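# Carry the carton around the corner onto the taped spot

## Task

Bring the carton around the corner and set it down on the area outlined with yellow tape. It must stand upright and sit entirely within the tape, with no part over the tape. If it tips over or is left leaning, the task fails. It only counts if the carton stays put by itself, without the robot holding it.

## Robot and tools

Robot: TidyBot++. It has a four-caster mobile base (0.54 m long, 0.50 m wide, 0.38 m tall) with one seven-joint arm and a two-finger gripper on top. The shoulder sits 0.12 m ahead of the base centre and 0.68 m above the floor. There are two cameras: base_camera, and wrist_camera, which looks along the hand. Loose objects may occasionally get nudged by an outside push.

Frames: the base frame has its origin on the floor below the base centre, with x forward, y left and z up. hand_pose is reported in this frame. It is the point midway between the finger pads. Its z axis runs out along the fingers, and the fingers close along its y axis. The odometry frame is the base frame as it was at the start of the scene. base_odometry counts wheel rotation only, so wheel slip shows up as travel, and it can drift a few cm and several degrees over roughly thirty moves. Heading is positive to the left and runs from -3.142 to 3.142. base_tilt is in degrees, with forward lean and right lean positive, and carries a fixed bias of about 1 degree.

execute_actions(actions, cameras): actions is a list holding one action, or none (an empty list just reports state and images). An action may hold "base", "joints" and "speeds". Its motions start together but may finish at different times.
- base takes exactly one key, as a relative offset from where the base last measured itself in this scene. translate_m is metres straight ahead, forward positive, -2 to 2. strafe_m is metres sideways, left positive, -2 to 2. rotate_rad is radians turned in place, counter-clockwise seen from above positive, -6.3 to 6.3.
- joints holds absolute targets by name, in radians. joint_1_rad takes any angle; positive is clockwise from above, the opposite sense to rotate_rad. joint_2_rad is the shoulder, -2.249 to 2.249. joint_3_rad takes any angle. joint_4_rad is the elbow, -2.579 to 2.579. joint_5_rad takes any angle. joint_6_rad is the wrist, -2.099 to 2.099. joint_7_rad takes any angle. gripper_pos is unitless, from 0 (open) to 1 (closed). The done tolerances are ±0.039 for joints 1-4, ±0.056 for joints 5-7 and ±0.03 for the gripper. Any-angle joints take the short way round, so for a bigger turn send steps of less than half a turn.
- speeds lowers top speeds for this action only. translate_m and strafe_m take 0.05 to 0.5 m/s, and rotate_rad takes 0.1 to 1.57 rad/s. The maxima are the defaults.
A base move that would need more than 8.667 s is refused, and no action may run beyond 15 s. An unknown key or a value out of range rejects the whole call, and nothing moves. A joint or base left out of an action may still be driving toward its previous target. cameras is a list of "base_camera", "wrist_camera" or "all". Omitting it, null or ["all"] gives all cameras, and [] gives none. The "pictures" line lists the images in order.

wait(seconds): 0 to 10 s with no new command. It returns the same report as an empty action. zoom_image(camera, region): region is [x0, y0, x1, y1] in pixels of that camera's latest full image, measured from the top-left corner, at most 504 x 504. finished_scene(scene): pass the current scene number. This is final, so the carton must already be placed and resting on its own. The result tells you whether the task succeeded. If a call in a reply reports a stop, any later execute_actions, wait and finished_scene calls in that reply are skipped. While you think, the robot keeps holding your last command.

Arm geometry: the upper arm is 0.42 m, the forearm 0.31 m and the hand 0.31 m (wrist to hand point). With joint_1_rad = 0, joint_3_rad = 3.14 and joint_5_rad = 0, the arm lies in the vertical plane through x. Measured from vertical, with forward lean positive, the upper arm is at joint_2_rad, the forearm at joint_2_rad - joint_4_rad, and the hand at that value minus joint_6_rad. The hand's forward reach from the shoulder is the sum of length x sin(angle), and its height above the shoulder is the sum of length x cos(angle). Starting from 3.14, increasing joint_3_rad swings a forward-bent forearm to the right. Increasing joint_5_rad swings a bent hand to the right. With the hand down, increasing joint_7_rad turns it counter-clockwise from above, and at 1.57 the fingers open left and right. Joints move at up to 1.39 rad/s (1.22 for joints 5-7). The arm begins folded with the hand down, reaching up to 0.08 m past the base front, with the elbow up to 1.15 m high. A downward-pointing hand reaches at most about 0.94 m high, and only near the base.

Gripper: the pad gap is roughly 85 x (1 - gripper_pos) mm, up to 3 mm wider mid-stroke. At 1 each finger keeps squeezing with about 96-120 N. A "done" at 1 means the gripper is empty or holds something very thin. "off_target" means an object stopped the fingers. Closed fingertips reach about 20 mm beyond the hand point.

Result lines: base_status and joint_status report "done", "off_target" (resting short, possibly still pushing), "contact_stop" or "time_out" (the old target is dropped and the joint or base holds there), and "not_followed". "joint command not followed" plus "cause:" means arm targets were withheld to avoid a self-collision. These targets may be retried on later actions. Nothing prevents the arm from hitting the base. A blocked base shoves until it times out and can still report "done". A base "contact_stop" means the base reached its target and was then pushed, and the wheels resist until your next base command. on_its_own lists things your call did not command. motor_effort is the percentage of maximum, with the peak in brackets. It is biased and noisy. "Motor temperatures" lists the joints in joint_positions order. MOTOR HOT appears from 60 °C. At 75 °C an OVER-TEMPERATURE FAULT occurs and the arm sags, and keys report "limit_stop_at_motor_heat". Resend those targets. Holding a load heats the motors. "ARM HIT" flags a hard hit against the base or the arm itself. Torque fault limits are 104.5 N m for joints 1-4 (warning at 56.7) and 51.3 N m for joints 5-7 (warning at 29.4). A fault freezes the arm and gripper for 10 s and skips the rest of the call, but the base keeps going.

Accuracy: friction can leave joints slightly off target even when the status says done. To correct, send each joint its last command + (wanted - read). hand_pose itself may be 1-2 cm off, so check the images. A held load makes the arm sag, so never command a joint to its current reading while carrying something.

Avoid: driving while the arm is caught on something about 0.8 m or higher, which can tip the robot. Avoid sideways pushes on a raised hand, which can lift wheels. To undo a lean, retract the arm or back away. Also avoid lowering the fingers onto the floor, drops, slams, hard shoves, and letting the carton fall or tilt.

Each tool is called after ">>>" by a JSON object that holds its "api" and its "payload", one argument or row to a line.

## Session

>>> {"api": "execute_actions", "payload": {
  "actions": [
    {"joints":{"joint_6_rad":0.0}}
  ]
}}

Scene clock: 1.23 s.
Motor temperatures (°C, as the motors report them): [28 25 25 27 31 29 31]
base_odometry: x=+0.000 y=+0.000 heading=+0.000 (m, m, rad; odometry frame)
base_tilt: forward=+0.0 right=-0.3 (deg)
base_status: not commanded
joint_positions: joint_1_rad=+0.011 joint_2_rad=-0.338 joint_3_rad=+3.187 joint_4_rad=-2.522 joint_5_rad=+0.013 joint_6_rad=+0.000 joint_7_rad=+1.598 gripper_pos=+0.000
joint_status: all done
motor_effort: joint_1_rad=-1(1) joint_2_rad=-6(6) joint_3_rad=+0(0) joint_4_rad=+21(21) joint_5_rad=+1(1) joint_6_rad=+6(7) joint_7_rad=-1(1) (%)
hand_pose: x=+0.4910 y=-0.0190 z=+0.7186 quat_wxyz=(+0.015, +0.888, -0.010, +0.460) (m; base frame)
pictures: base_camera, wrist_camera
Images, in order (width x height): base_camera 644x364, wrist_camera 644x476.

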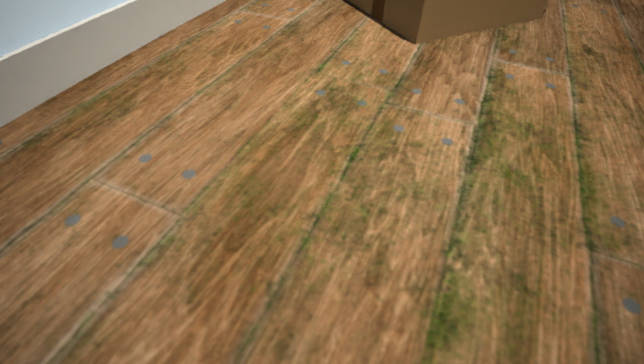

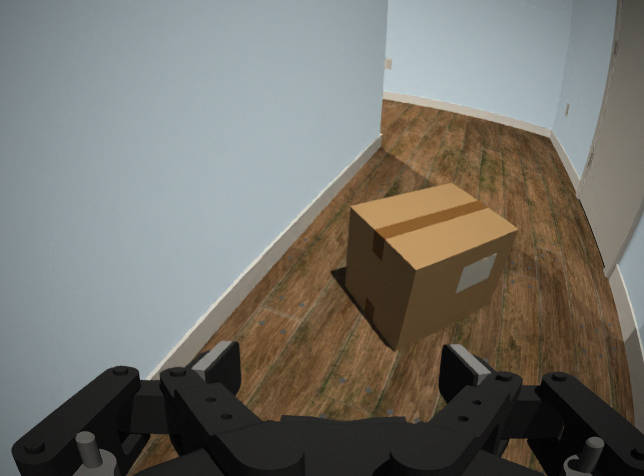

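>>> {"api": "execute_actions", "payload": {
  "actions": [
    {"base":{"rotate_rad":-0.42},"joints":{"joint_3_rad":3.14,"joint_7_rad":1.57}}
  ],
  "cameras": []
}}

>>> {"api": "execute_actions", "payload": {
  "actions": [
    {"base":{"translate_m":0.5},"joints":{"joint_6_rad":-0.3}}
  ]
}}

Scene clock: 4.87 s.
Motor temperatures (°C, as the motors report them): [28 25 25 27 31 29 31]
base_odometry: x=+0.000 y=+0.000 heading=-0.419 (m, m, rad; odometry frame)
base_tilt: forward=+0.0 right=-0.3 (deg)
base_status: done
joint_positions: joint_1_rad=+0.011 joint_2_rad=-0.338 joint_3_rad=+3.146 joint_4_rad=-2.522 joint_5_rad=+0.013 joint_6_rad=+0.000 joint_7_rad=+1.593 gripper_pos=+0.000
joint_status: all done
motor_effort: joint_1_rad=-1(0) joint_2_rad=-6(6) joint_3_rad=+0(1) joint_4_rad=+21(21) joint_5_rad=+1(1) joint_6_rad=+7(6) joint_7_rad=-1(1) (%)
hand_pose: x=+0.4910 y=-0.0042 z=+0.7185 quat_wxyz=(+0.011, +0.888, +0.008, +0.460) (m; base frame)
pictures: none
No camera images: the call's "cameras" was empty. Leave "cameras" out to get every camera's image.

Scene clock: 7.17 s.
Motor temperatures (°C, as the motors report them): [28 25 25 27 31 29 31]
base_odometry: x=+0.457 y=-0.204 heading=-0.419 (m, m, rad; odometry frame)
base_tilt: forward=+0.1 right=-0.3 (deg)
base_status: done
joint_positions: joint_1_rad=+0.011 joint_2_rad=-0.337 joint_3_rad=+3.146 joint_4_rad=-2.530 joint_5_rad=+0.013 joint_6_rad=-0.302 joint_7_rad=+1.593 gripper_pos=+0.000
joint_status: all done
motor_effort: joint_1_rad=-1(1) joint_2_rad=-5(8) joint_3_rad=+0(0) joint_4_rad=+19(23) joint_5_rad=+1(1) joint_6_rad=+4(6) joint_7_rad=-1(1) (%)
hand_pose: x=+0.4231 y=-0.0043 z=+0.6474 quat_wxyz=(+0.009, +0.948, +0.008, +0.318) (m; base frame)
pictures: base_camera, wrist_camera
Images, in order (width x height): base_camera 644x364, wrist_camera 644x476.

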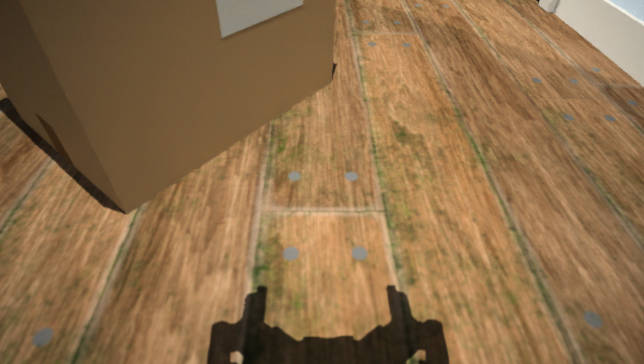

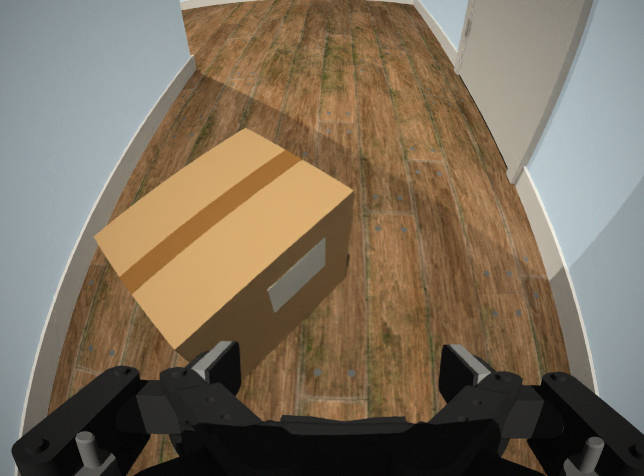

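>>> {"api": "execute_actions", "payload": {
  "actions": [
    {"base":{"strafe_m":0.22}}
  ],
  "cameras": []
}}

>>> {"api": "execute_actions", "payload": {
  "actions": [
    {"base":{"translate_m":0.7},"speeds":{"translate_m":0.15},"joints":{"joint_2_rad":-0.2,"joint_4_rad":-2.2,"joint_6_rad":-0.7}}
  ]
}}

Scene clock: 11.63 s.
Motor temperatures (°C, as the motors report them): [28 25 25 27 31 29 31]
base_odometry: x=+0.547 y=-0.003 heading=-0.419 (m, m, rad; odometry frame)
base_tilt: forward=+0.0 right=-0.3 (deg)
base_status: done
joint_positions: joint_1_rad=+0.011 joint_2_rad=-0.337 joint_3_rad=+3.145 joint_4_rad=-2.530 joint_5_rad=+0.013 joint_6_rad=-0.302 joint_7_rad=+1.593 gripper_pos=+0.000
joint_status: not commanded
motor_effort: joint_1_rad=-1(0) joint_2_rad=-5(5) joint_3_rad=+0(1) joint_4_rad=+19(19) joint_5_rad=+1(0) joint_6_rad=+5(4) joint_7_rad=-1(1) (%)
hand_pose: x=+0.4231 y=-0.0042 z=+0.6474 quat_wxyz=(+0.009, +0.948, +0.008, +0.318) (m; base frame)
pictures: none
No camera images: the call's "cameras" was empty. Leave "cameras" out to get every camera's image.

Scene clock: 16.90 s.
Motor temperatures (°C, as the motors report them): [28 25 25 27 31 29 31]
base_odometry: x=+1.186 y=-0.287 heading=-0.419 (m, m, rad; odometry frame)
base_tilt: forward=+0.0 right=-0.3 (deg)
base_status: done
joint_positions: joint_1_rad=+0.011 joint_2_rad=-0.210 joint_3_rad=+3.145 joint_4_rad=-2.214 joint_5_rad=+0.013 joint_6_rad=-0.682 joint_7_rad=+1.593 gripper_pos=+0.000
joint_status: all done
motor_effort: joint_1_rad=-1(1) joint_2_rad=-11(12) joint_3_rad=-1(0) joint_4_rad=+20(21) joint_5_rad=+1(1) joint_6_rad=+3(5) joint_7_rad=-2(2) (%)
hand_pose: x=+0.4535 y=-0.0060 z=+0.6818 quat_wxyz=(+0.009, +0.974, +0.007, +0.226) (m; base frame)
pictures: base_camera, wrist_camera
Images, in order (width x height): base_camera 644x364, wrist_camera 644x476.

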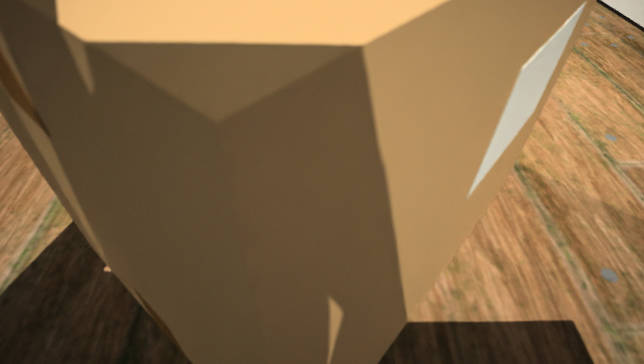

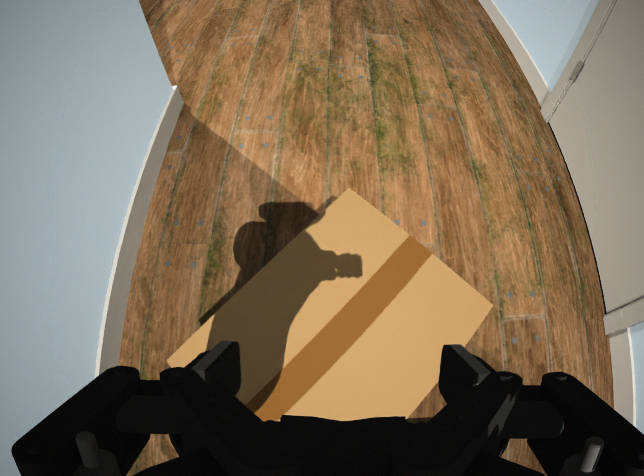

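It's rotating toward lengthwise.

>>> {"api": "execute_actions", "payload": {
  "actions": [
    {"base":{"translate_m":1.25},"speeds":{"translate_m":0.25},"joints":{"joint_1_rad":-0.6}}
  ]
}}

Scene clock: 23.97 s.
Motor temperatures (°C, as the motors report them): [28 25 25 27 31 29 31]
base_odometry: x=+2.327 y=-0.796 heading=-0.419 (m, m, rad; odometry frame)
base_tilt: forward=+0.0 right=-0.3 (deg)
base_status: done
joint_positions: joint_1_rad=-0.591 joint_2_rad=-0.208 joint_3_rad=+3.145 joint_4_rad=-2.213 joint_5_rad=+0.013 joint_6_rad=-0.685 joint_7_rad=+1.593 gripper_pos=+0.000
joint_status: all done
motor_effort: joint_1_rad=-1(1) joint_2_rad=-10(12) joint_3_rad=+0(0) joint_4_rad=+20(22) joint_5_rad=+0(1) joint_6_rad=+3(4) joint_7_rad=-1(1) (%)
hand_pose: x=+0.3976 y=+0.1843 z=+0.6809 quat_wxyz=(-0.058, +0.929, +0.296, +0.216) (m; base frame)
pictures: base_camera, wrist_camera
Images, in order (width x height): base_camera 644x364, wrist_camera 644x476.

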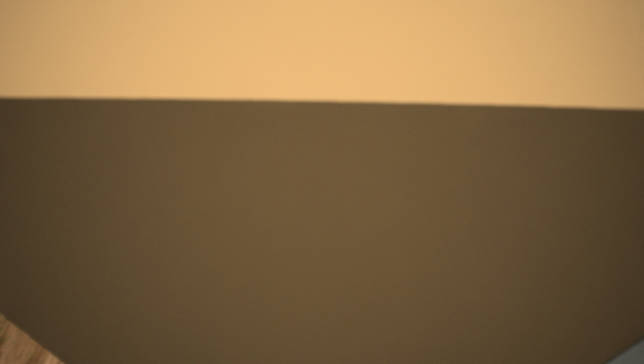

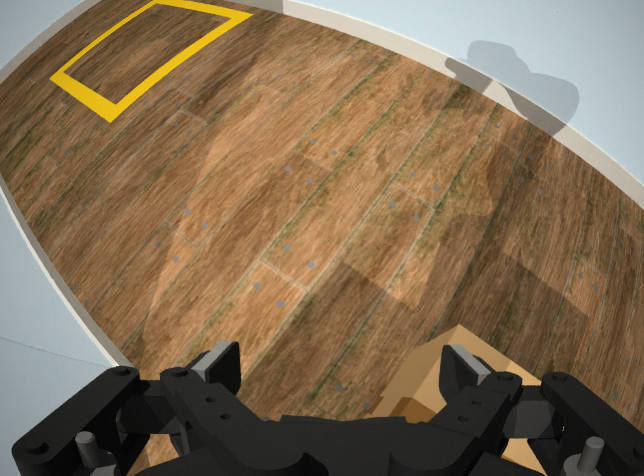

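>>> {"api": "execute_actions", "payload": {
  "actions": [
    {"base":{"translate_m":0.33},"speeds":{"translate_m":0.25},"joints":{"joint_1_rad":0,"joint_6_rad":-1.05}}
  ],
  "cameras": []
}}

>>> {"api": "execute_actions", "payload": {
  "actions": [
    {"base":{"translate_m":-0.05}}
  ],
  "cameras": []
}}

>>> {"api": "execute_actions", "payload": {
  "actions": [
    {"base":{"strafe_m":-0.42}}
  ]
}}

Scene clock: 29.77 s.
Motor temperatures (°C, as the motors report them): [28 25 25 27 31 29 31]
base_odometry: x=+2.628 y=-0.930 heading=-0.420 (m, m, rad; odometry frame)
base_tilt: forward=+0.0 right=-0.3 (deg)
base_status: done
joint_positions: joint_1_rad=-0.011 joint_2_rad=-0.207 joint_3_rad=+3.145 joint_4_rad=-2.213 joint_5_rad=+0.013 joint_6_rad=-1.030 joint_7_rad=+1.593 gripper_pos=+0.000
joint_status: all done
motor_effort: joint_1_rad=-1(0) joint_2_rad=-8(11) joint_3_rad=+0(1) joint_4_rad=+18(21) joint_5_rad=+1(1) joint_6_rad=+1(4) joint_7_rad=-1(2) (%)
hand_pose: x=+0.3504 y=-0.0002 z=+0.6514 quat_wxyz=(+0.006, +0.998, +0.018, +0.052) (m; base frame)
pictures: none
No camera images: the call's "cameras" was empty. Leave "cameras" out to get every camera's image.

Scene clock: 30.70 s.
Motor temperatures (°C, as the motors report them): [28 25 25 27 31 29 31]
base_odometry: x=+2.583 y=-0.910 heading=-0.419 (m, m, rad; odometry frame)
base_tilt: forward=+0.0 right=-0.3 (deg)
base_status: done
joint_positions: joint_1_rad=-0.011 joint_2_rad=-0.206 joint_3_rad=+3.145 joint_4_rad=-2.212 joint_5_rad=+0.013 joint_6_rad=-1.034 joint_7_rad=+1.593 gripper_pos=+0.000
joint_status: not commanded
motor_effort: joint_1_rad=-1(1) joint_2_rad=-8(11) joint_3_rad=+0(0) joint_4_rad=+18(19) joint_5_rad=+0(1) joint_6_rad=+1(1) joint_7_rad=-1(1) (%)
hand_pose: x=+0.3495 y=-0.0002 z=+0.6513 quat_wxyz=(+0.006, +0.999, +0.018, +0.050) (m; base frame)
pictures: none
No camera images: the call's "cameras" was empty. Leave "cameras" out to get every camera's image.

Scene clock: 32.90 s.
Motor temperatures (°C, as the motors report them): [28 25 25 27 31 29 31]
base_odometry: x=+2.412 y=-1.294 heading=-0.419 (m, m, rad; odometry frame)
base_tilt: forward=+0.0 right=-0.3 (deg)
base_status: done
joint_positions: joint_1_rad=-0.009 joint_2_rad=-0.206 joint_3_rad=+3.145 joint_4_rad=-2.212 joint_5_rad=+0.013 joint_6_rad=-1.034 joint_7_rad=+1.593 gripper_pos=+0.000
joint_status: not commanded
motor_effort: joint_1_rad=+0(0) joint_2_rad=-8(9) joint_3_rad=+0(1) joint_4_rad=+18(18) joint_5_rad=+1(1) joint_6_rad=+0(1) joint_7_rad=-1(1) (%)
hand_pose: x=+0.3495 y=-0.0008 z=+0.6513 quat_wxyz=(+0.006, +0.999, +0.017, +0.050) (m; base frame)
pictures: base_camera, wrist_camera
Images, in order (width x height): base_camera 644x364, wrist_camera 644x476.

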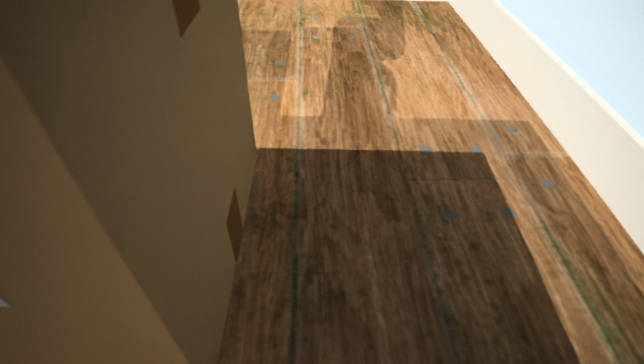

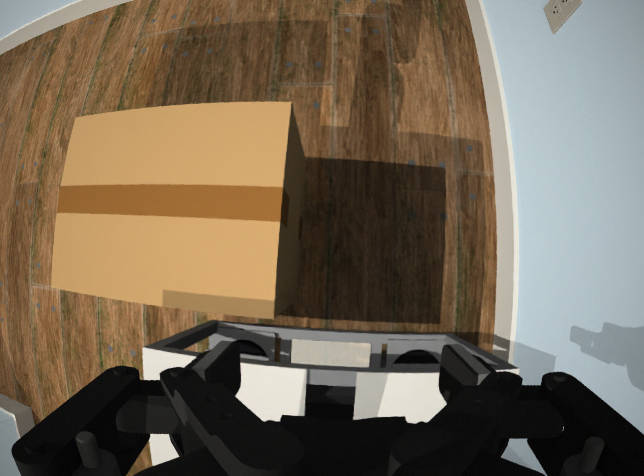

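>>> {"api": "execute_actions", "payload": {
  "actions": [
    {"base":{"strafe_m":-0.1},"joints":{"gripper_pos":1,"joint_6_rad":-0.4}}
  ],
  "cameras": []
}}

>>> {"api": "execute_actions", "payload": {
  "actions": [
    {"joints":{"joint_2_rad":1.23,"joint_4_rad":-1.9,"joint_6_rad":0}}
  ],
  "cameras": []
}}

>>> {"api": "execute_actions", "payload": {
  "actions": [
    {"base":{"strafe_m":0.3},"speeds":{"strafe_m":0.1}}
  ]
}}

>>> {"api": "execute_actions", "payload": {
  "actions": [
    {"base":{"strafe_m":-0.28}}
  ]
}}

Scene clock: 36.80 s.
Motor temperatures (°C, as the motors report them): [28 25 25 27 31 29 31]
base_odometry: x=+2.371 y=-1.385 heading=-0.418 (m, m, rad; odometry frame)
base_tilt: forward=+0.0 right=-0.3 (deg)
base_status: done
joint_positions: joint_1_rad=-0.007 joint_2_rad=-0.206 joint_3_rad=+3.145 joint_4_rad=-2.206 joint_5_rad=+0.013 joint_6_rad=-0.401 joint_7_rad=+1.593 gripper_pos=+0.999
joint_status: all done
motor_effort: joint_1_rad=-1(2) joint_2_rad=-12(12) joint_3_rad=-1(2) joint_4_rad=+22(22) joint_5_rad=+1(1) joint_6_rad=+5(5) joint_7_rad=-1(1) (%)
hand_pose: x=+0.5288 y=+0.0012 z=+0.7328 quat_wxyz=(+0.007, +0.932, +0.016, +0.362) (m; base frame)
pictures: none
No camera images: the call's "cameras" was empty. Leave "cameras" out to get every camera's image.

Scene clock: 39.47 s.
Motor temperatures (°C, as the motors report them): [28 25 25 27 31 29 31]
base_odometry: x=+2.371 y=-1.385 heading=-0.418 (m, m, rad; odometry frame)
base_tilt: forward=+0.1 right=-0.3 (deg)
base_status: not commanded
joint_positions: joint_1_rad=-0.007 joint_2_rad=+1.221 joint_3_rad=+3.145 joint_4_rad=-1.919 joint_5_rad=+0.013 joint_6_rad=-0.020 joint_7_rad=+1.593 gripper_pos=+0.999
joint_status: all done
motor_effort: joint_1_rad=-1(1) joint_2_rad=-37(40) joint_3_rad=-1(2) joint_4_rad=+1(21) joint_5_rad=+1(1) joint_6_rad=+0(5) joint_7_rad=-1(2) (%)
hand_pose: x=+0.5090 y=+0.0019 z=+0.2005 quat_wxyz=(+0.001, +1.000, +0.020, -0.009) (m; base frame)
pictures: none
No camera images: the call's "cameras" was empty. Leave "cameras" out to get every camera's image.

Scene clock: 43.17 s.
Motor temperatures (°C, as the motors report them): [28 25 25 27 31 29 31]
base_odometry: x=+2.493 y=-1.111 heading=-0.418 (m, m, rad; odometry frame)
base_tilt: forward=+0.0 right=-0.3 (deg)
base_status: done
joint_positions: joint_1_rad=+0.083 joint_2_rad=+1.220 joint_3_rad=+3.257 joint_4_rad=-1.884 joint_5_rad=+0.013 joint_6_rad=+0.006 joint_7_rad=+1.589 gripper_pos=+0.999
joint_status: not commanded
motor_effort: joint_1_rad=-15(22) joint_2_rad=-35(39) joint_3_rad=-20(30) joint_4_rad=-5(5) joint_5_rad=+1(0) joint_6_rad=-3(3) joint_7_rad=-1(2) (%)
hand_pose: x=+0.5313 y=-0.1020 z=+0.2034 quat_wxyz=(+0.056, +0.997, -0.045, +0.018) (m; base frame)
pictures: base_camera, wrist_camera
Images, in order (width x height): base_camera 644x364, wrist_camera 644x476.

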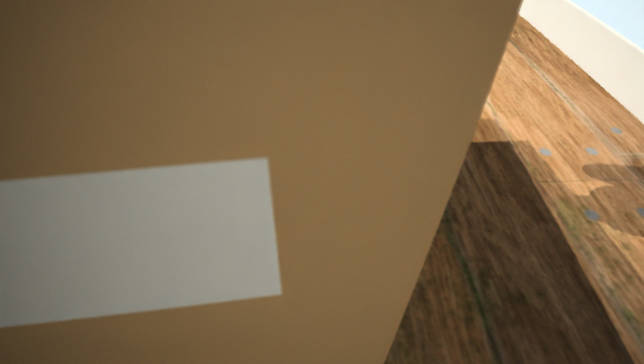

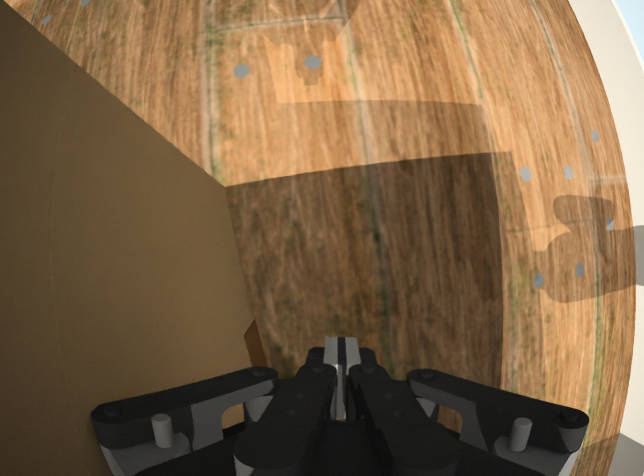

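Scene clock: 45.17 s.
Motor temperatures (°C, as the motors report them): [28 25 25 27 31 29 31]
base_odometry: x=+2.379 y=-1.368 heading=-0.417 (m, m, rad; odometry frame)
base_tilt: forward=+0.0 right=-0.3 (deg)
base_status: done
joint_positions: joint_1_rad=+0.006 joint_2_rad=+1.221 joint_3_rad=+3.138 joint_4_rad=-1.886 joint_5_rad=+0.013 joint_6_rad=+0.006 joint_7_rad=+1.589 gripper_pos=+0.999
joint_status: not commanded
motor_effort: joint_1_rad=-1(15) joint_2_rad=-39(39) joint_3_rad=-2(19) joint_4_rad=+2(5) joint_5_rad=+0(1) joint_6_rad=+0(3) joint_7_rad=-1(1) (%)
hand_pose: x=+0.5376 y=+0.0006 z=+0.2009 quat_wxyz=(-0.001, +1.000, +0.013, +0.020) (m; base frame)
pictures: base_camera, wrist_camera
Images, in order (width x height): base_camera 644x364, wrist_camera 644x476.

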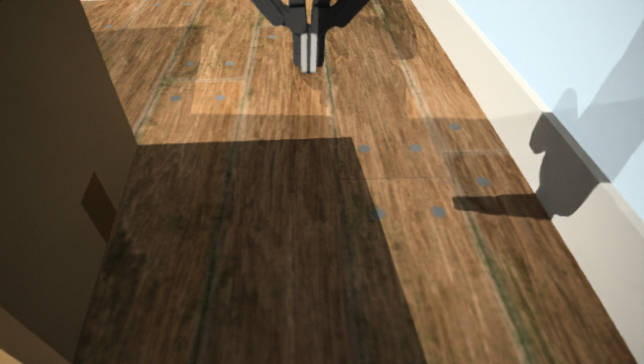

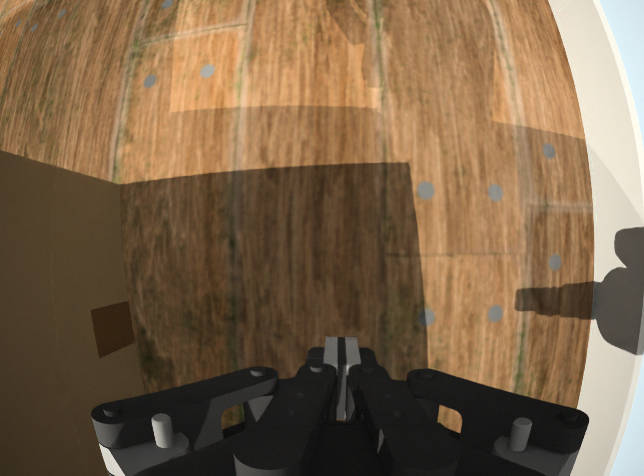

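Heavy; needs more.

>>> {"api": "execute_actions", "payload": {
  "actions": [
    {"base":{"strafe_m":0.42},"speeds":{"strafe_m":0.12}}
  ],
  "cameras": []
}}

>>> {"api": "execute_actions", "payload": {
  "actions": [
    {"base":{"strafe_m":-0.42}}
  ]
}}

>>> {"api": "execute_actions", "payload": {
  "actions": [
    {"base":{"translate_m":0.5},"speeds":{"translate_m":0.2},"joints":{"joint_1_rad":-1.57,"joint_2_rad":-0.2,"joint_4_rad":-2.2,"joint_6_rad":-0.7}}
  ],
  "cameras": []
}}

>>> {"api": "execute_actions", "payload": {
  "actions": [
    {"base":{"strafe_m":0.5},"speeds":{"strafe_m":0.15}}
  ]
}}

Scene clock: 52.90 s.
Motor temperatures (°C, as the motors report them): [28 25 25 27 31 29 31]
base_odometry: x=+2.549 y=-0.984 heading=-0.417 (m, m, rad; odometry frame)
base_tilt: forward=+0.0 right=-0.3 (deg)
base_status: done
joint_positions: joint_1_rad=+0.084 joint_2_rad=+1.218 joint_3_rad=+3.259 joint_4_rad=-1.866 joint_5_rad=+0.013 joint_6_rad=+0.020 joint_7_rad=+1.587 gripper_pos=+0.999
joint_status: not commanded
motor_effort: joint_1_rad=-15(22) joint_2_rad=-36(39) joint_3_rad=-19(30) joint_4_rad=-6(8) joint_5_rad=+1(1) joint_6_rad=-4(6) joint_7_rad=-1(0) (%)
hand_pose: x=+0.5481 y=-0.1053 z=+0.2055 quat_wxyz=(+0.058, +0.997, -0.046, +0.036) (m; base frame)
pictures: none
No camera images: the call's "cameras" was empty. Leave "cameras" out to get every camera's image.

Scene clock: 55.17 s.
Motor temperatures (°C, as the motors report them): [28 25 25 27 31 29 31]
base_odometry: x=+2.379 y=-1.368 heading=-0.417 (m, m, rad; odometry frame)
base_tilt: forward=+0.1 right=-0.3 (deg)
base_status: done
joint_positions: joint_1_rad=+0.005 joint_2_rad=+1.218 joint_3_rad=+3.139 joint_4_rad=-1.885 joint_5_rad=+0.013 joint_6_rad=+0.019 joint_7_rad=+1.587 gripper_pos=+0.999
joint_status: not commanded
motor_effort: joint_1_rad=+0(14) joint_2_rad=-39(40) joint_3_rad=-2(19) joint_4_rad=+2(6) joint_5_rad=+1(2) joint_6_rad=+0(4) joint_7_rad=-1(1) (%)
hand_pose: x=+0.5437 y=+0.0011 z=+0.2024 quat_wxyz=(-0.001, +1.000, +0.012, +0.029) (m; base frame)
pictures: base_camera, wrist_camera
Images, in order (width x height): base_camera 644x364, wrist_camera 644x476.

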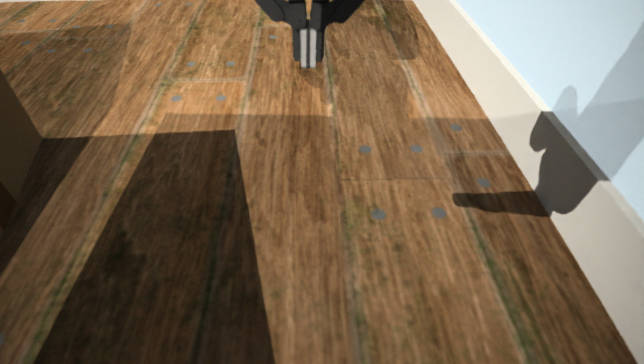

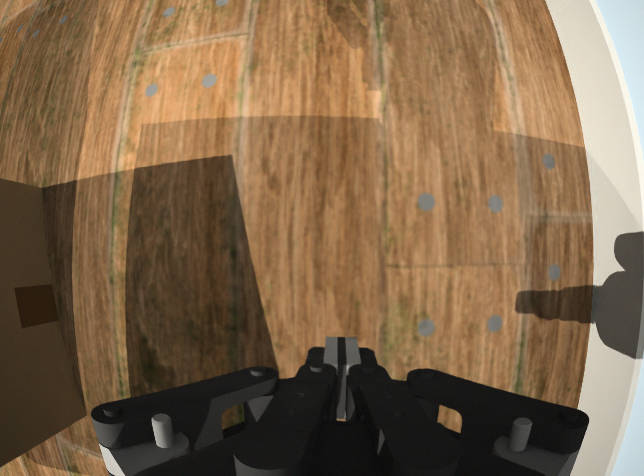

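Scene clock: 58.40 s.
Motor temperatures (°C, as the motors report them): [28 25 25 27 31 29 31]
base_odometry: x=+2.836 y=-1.571 heading=-0.417 (m, m, rad; odometry frame)
base_tilt: forward=+0.0 right=-0.3 (deg)
base_status: done
joint_positions: joint_1_rad=-1.560 joint_2_rad=-0.189 joint_3_rad=+3.137 joint_4_rad=-2.181 joint_5_rad=+0.013 joint_6_rad=-0.681 joint_7_rad=+1.587 gripper_pos=+0.999
joint_status: all done
motor_effort: joint_1_rad=-1(1) joint_2_rad=-11(42) joint_3_rad=+0(3) joint_4_rad=+20(20) joint_5_rad=+1(1) joint_6_rad=+3(4) joint_7_rad=-1(2) (%)
hand_pose: x=+0.1226 y=+0.3482 z=+0.6887 quat_wxyz=(-0.158, +0.682, +0.694, +0.170) (m; base frame)
pictures: none
No camera images: the call's "cameras" was empty. Leave "cameras" out to get every camera's image.

Scene clock: 62.30 s.
Motor temperatures (°C, as the motors report them): [28 25 25 27 31 29 31]
base_odometry: x=+3.039 y=-1.114 heading=-0.417 (m, m, rad; odometry frame)
base_tilt: forward=+0.0 right=-0.3 (deg)
base_status: done
joint_positions: joint_1_rad=-1.560 joint_2_rad=-0.191 joint_3_rad=+3.137 joint_4_rad=-2.184 joint_5_rad=+0.013 joint_6_rad=-0.683 joint_7_rad=+1.587 gripper_pos=+0.999
joint_status: not commanded
motor_effort: joint_1_rad=-1(1) joint_2_rad=-11(13) joint_3_rad=+0(0) joint_4_rad=+20(21) joint_5_rad=+1(0) joint_6_rad=+3(3) joint_7_rad=-1(1) (%)
hand_pose: x=+0.1226 y=+0.3464 z=+0.6878 quat_wxyz=(-0.157, +0.682, +0.694, +0.169) (m; base frame)
pictures: base_camera, wrist_camera
Images, in order (width x height): base_camera 644x364, wrist_camera 644x476.

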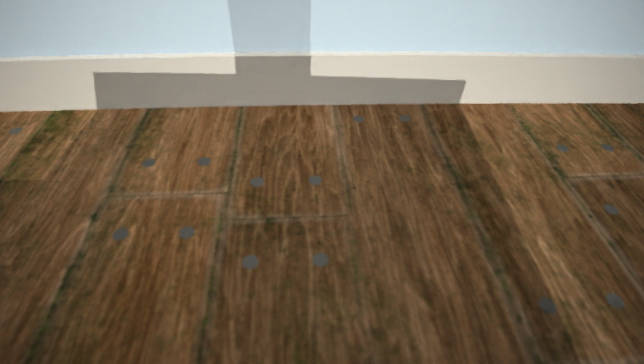

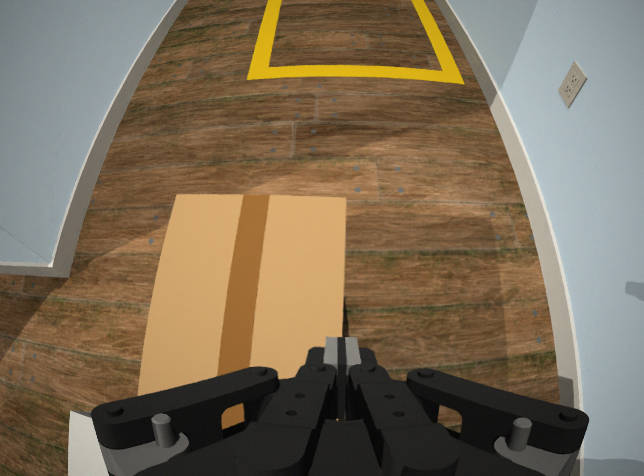

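>>> {"api": "execute_actions", "payload": {
  "actions": [
    {"base":{"rotate_rad":-0.24},"speeds":{"rotate_rad":0.3}}
  ],
  "cameras": []
}}

>>> {"api": "execute_actions", "payload": {
  "actions": [
    {"base":{"strafe_m":0.75},"speeds":{"strafe_m":0.2},"joints":{"joint_2_rad":0.3,"joint_4_rad":-1.5,"joint_6_rad":-1.0}}
  ]
}}

Scene clock: 66.67 s.
Motor temperatures (°C, as the motors report them): [28 25 25 27 31 29 31]
base_odometry: x=+3.039 y=-1.114 heading=-0.654 (m, m, rad; odometry frame)
base_tilt: forward=+0.0 right=-0.3 (deg)
base_status: done
joint_positions: joint_1_rad=-1.560 joint_2_rad=-0.191 joint_3_rad=+3.137 joint_4_rad=-2.184 joint_5_rad=+0.013 joint_6_rad=-0.683 joint_7_rad=+1.587 gripper_pos=+0.999
joint_status: not commanded
motor_effort: joint_1_rad=-1(2) joint_2_rad=-11(13) joint_3_rad=+0(1) joint_4_rad=+20(21) joint_5_rad=+0(0) joint_6_rad=+3(3) joint_7_rad=-1(1) (%)
hand_pose: x=+0.1223 y=+0.3464 z=+0.6878 quat_wxyz=(-0.157, +0.682, +0.694, +0.169) (m; base frame)
pictures: none
No camera images: the call's "cameras" was empty. Leave "cameras" out to get every camera's image.

Scene clock: 71.10 s.
Motor temperatures (°C, as the motors report them): [28 25 25 27 31 29 31]
base_odometry: x=+3.495 y=-0.519 heading=-0.654 (m, m, rad; odometry frame)
base_tilt: forward=+0.0 right=-0.3 (deg)
base_status: done
joint_positions: joint_1_rad=-1.560 joint_2_rad=+0.292 joint_3_rad=+3.137 joint_4_rad=-1.515 joint_5_rad=+0.013 joint_6_rad=-0.981 joint_7_rad=+1.587 gripper_pos=+0.999
joint_status: all done
motor_effort: joint_1_rad=+0(0) joint_2_rad=-30(33) joint_3_rad=+0(1) joint_4_rad=+20(23) joint_5_rad=+1(0) joint_6_rad=+3(3) joint_7_rad=-1(1) (%)
hand_pose: x=+0.1244 y=+0.5345 z=+0.7191 quat_wxyz=(-0.119, +0.691, +0.701, +0.129) (m; base frame)
pictures: base_camera, wrist_camera
Images, in order (width x height): base_camera 644x364, wrist_camera 644x476.

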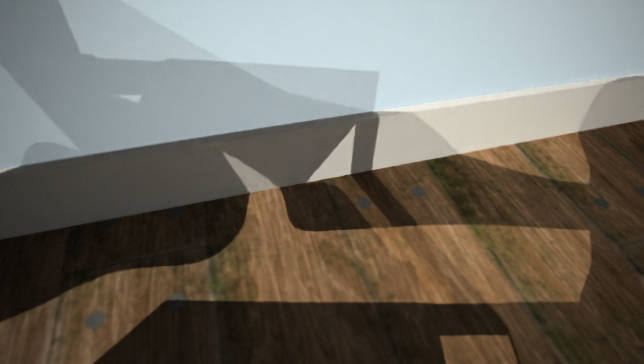

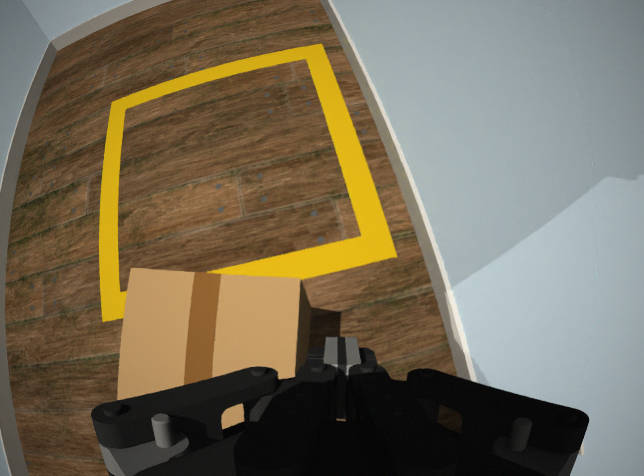

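>>> {"api": "execute_actions", "payload": {
  "actions": [
    {"base":{"rotate_rad":0.2},"speeds":{"rotate_rad":0.3}}
  ],
  "cameras": []
}}

>>> {"api": "execute_actions", "payload": {
  "actions": [
    {"base":{"strafe_m":0.64},"speeds":{"strafe_m":0.2}}
  ]
}}

>>> {"api": "execute_actions", "payload": {
  "actions": [
    {"base":{"strafe_m":-0.25},"joints":{"joint_1_rad":-1.85,"joint_6_rad":-1.2}}
  ]
}}

Scene clock: 75.30 s.
Motor temperatures (°C, as the motors report them): [28 25 25 27 31 29 31]
base_odometry: x=+3.495 y=-0.519 heading=-0.456 (m, m, rad; odometry frame)
base_tilt: forward=+0.0 right=-0.3 (deg)
base_status: done
joint_positions: joint_1_rad=-1.569 joint_2_rad=+0.292 joint_3_rad=+3.138 joint_4_rad=-1.515 joint_5_rad=+0.013 joint_6_rad=-0.981 joint_7_rad=+1.587 gripper_pos=+0.999
joint_status: not commanded
motor_effort: joint_1_rad=-1(3) joint_2_rad=-31(32) joint_3_rad=-1(3) joint_4_rad=+21(21) joint_5_rad=+1(1) joint_6_rad=+2(3) joint_7_rad=-2(1) (%)
hand_pose: x=+0.1200 y=+0.5343 z=+0.7191 quat_wxyz=(-0.120, +0.688, +0.704, +0.129) (m; base frame)
pictures: none
No camera images: the call's "cameras" was empty. Leave "cameras" out to get every camera's image.

Scene clock: 79.20 s.
Motor temperatures (°C, as the motors report them): [28 25 25 27 31 29 31]
base_odometry: x=+3.776 y=+0.056 heading=-0.455 (m, m, rad; odometry frame)
base_tilt: forward=+0.0 right=-0.3 (deg)
base_status: done
joint_positions: joint_1_rad=-1.569 joint_2_rad=+0.295 joint_3_rad=+3.138 joint_4_rad=-1.514 joint_5_rad=+0.013 joint_6_rad=-0.984 joint_7_rad=+1.587 gripper_pos=+0.999
joint_status: not commanded
motor_effort: joint_1_rad=-1(1) joint_2_rad=-31(34) joint_3_rad=-1(1) joint_4_rad=+21(22) joint_5_rad=+1(1) joint_6_rad=+2(3) joint_7_rad=-1(1) (%)
hand_pose: x=+0.1200 y=+0.5341 z=+0.7178 quat_wxyz=(-0.118, +0.688, +0.704, +0.127) (m; base frame)
pictures: base_camera, wrist_camera
Images, in order (width x height): base_camera 644x364, wrist_camera 644x476.

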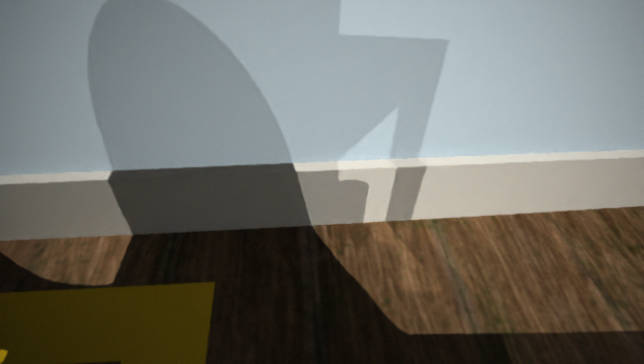

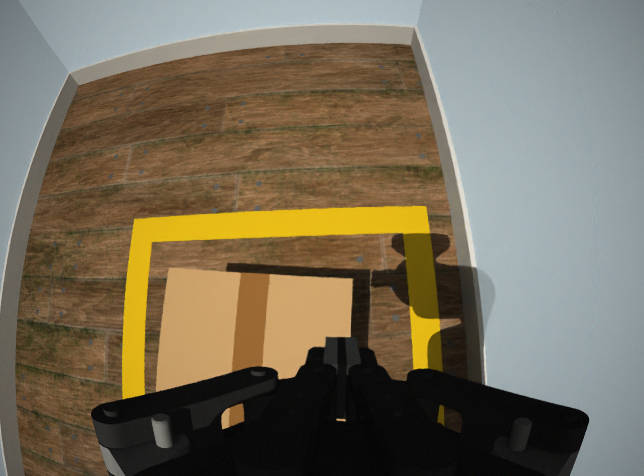

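Scene clock: 80.97 s.
Motor temperatures (°C, as the motors report them): [28 25 25 27 31 29 31]
base_odometry: x=+3.666 y=-0.169 heading=-0.455 (m, m, rad; odometry frame)
base_tilt: forward=+0.0 right=-0.3 (deg)
base_status: done
joint_positions: joint_1_rad=-1.847 joint_2_rad=+0.296 joint_3_rad=+3.138 joint_4_rad=-1.512 joint_5_rad=+0.013 joint_6_rad=-1.186 joint_7_rad=+1.587 gripper_pos=+0.999
joint_status: all done
motor_effort: joint_1_rad=-1(2) joint_2_rad=-31(34) joint_3_rad=-1(3) joint_4_rad=+20(21) joint_5_rad=+1(1) joint_6_rad=+1(3) joint_7_rad=-1(1) (%)
hand_pose: x=-0.0096 y=+0.4562 z=+0.7024 quat_wxyz=(-0.055, +0.592, +0.802, +0.049) (m; base frame)
pictures: base_camera, wrist_camera
Images, in order (width x height): base_camera 644x364, wrist_camera 644x476.

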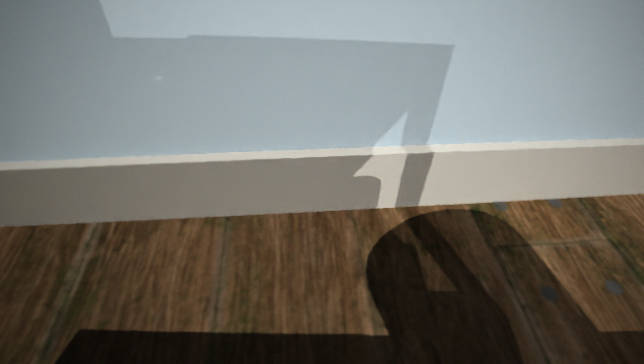

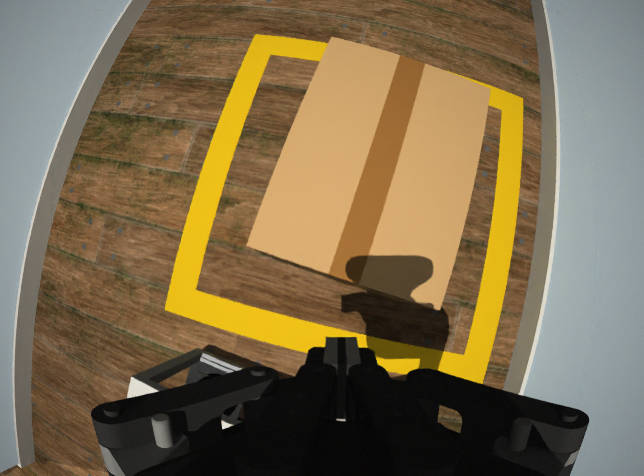

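>>> {"api": "finished_scene", "payload": {
  "scene": 2
}}

The scene is finished: the task was done.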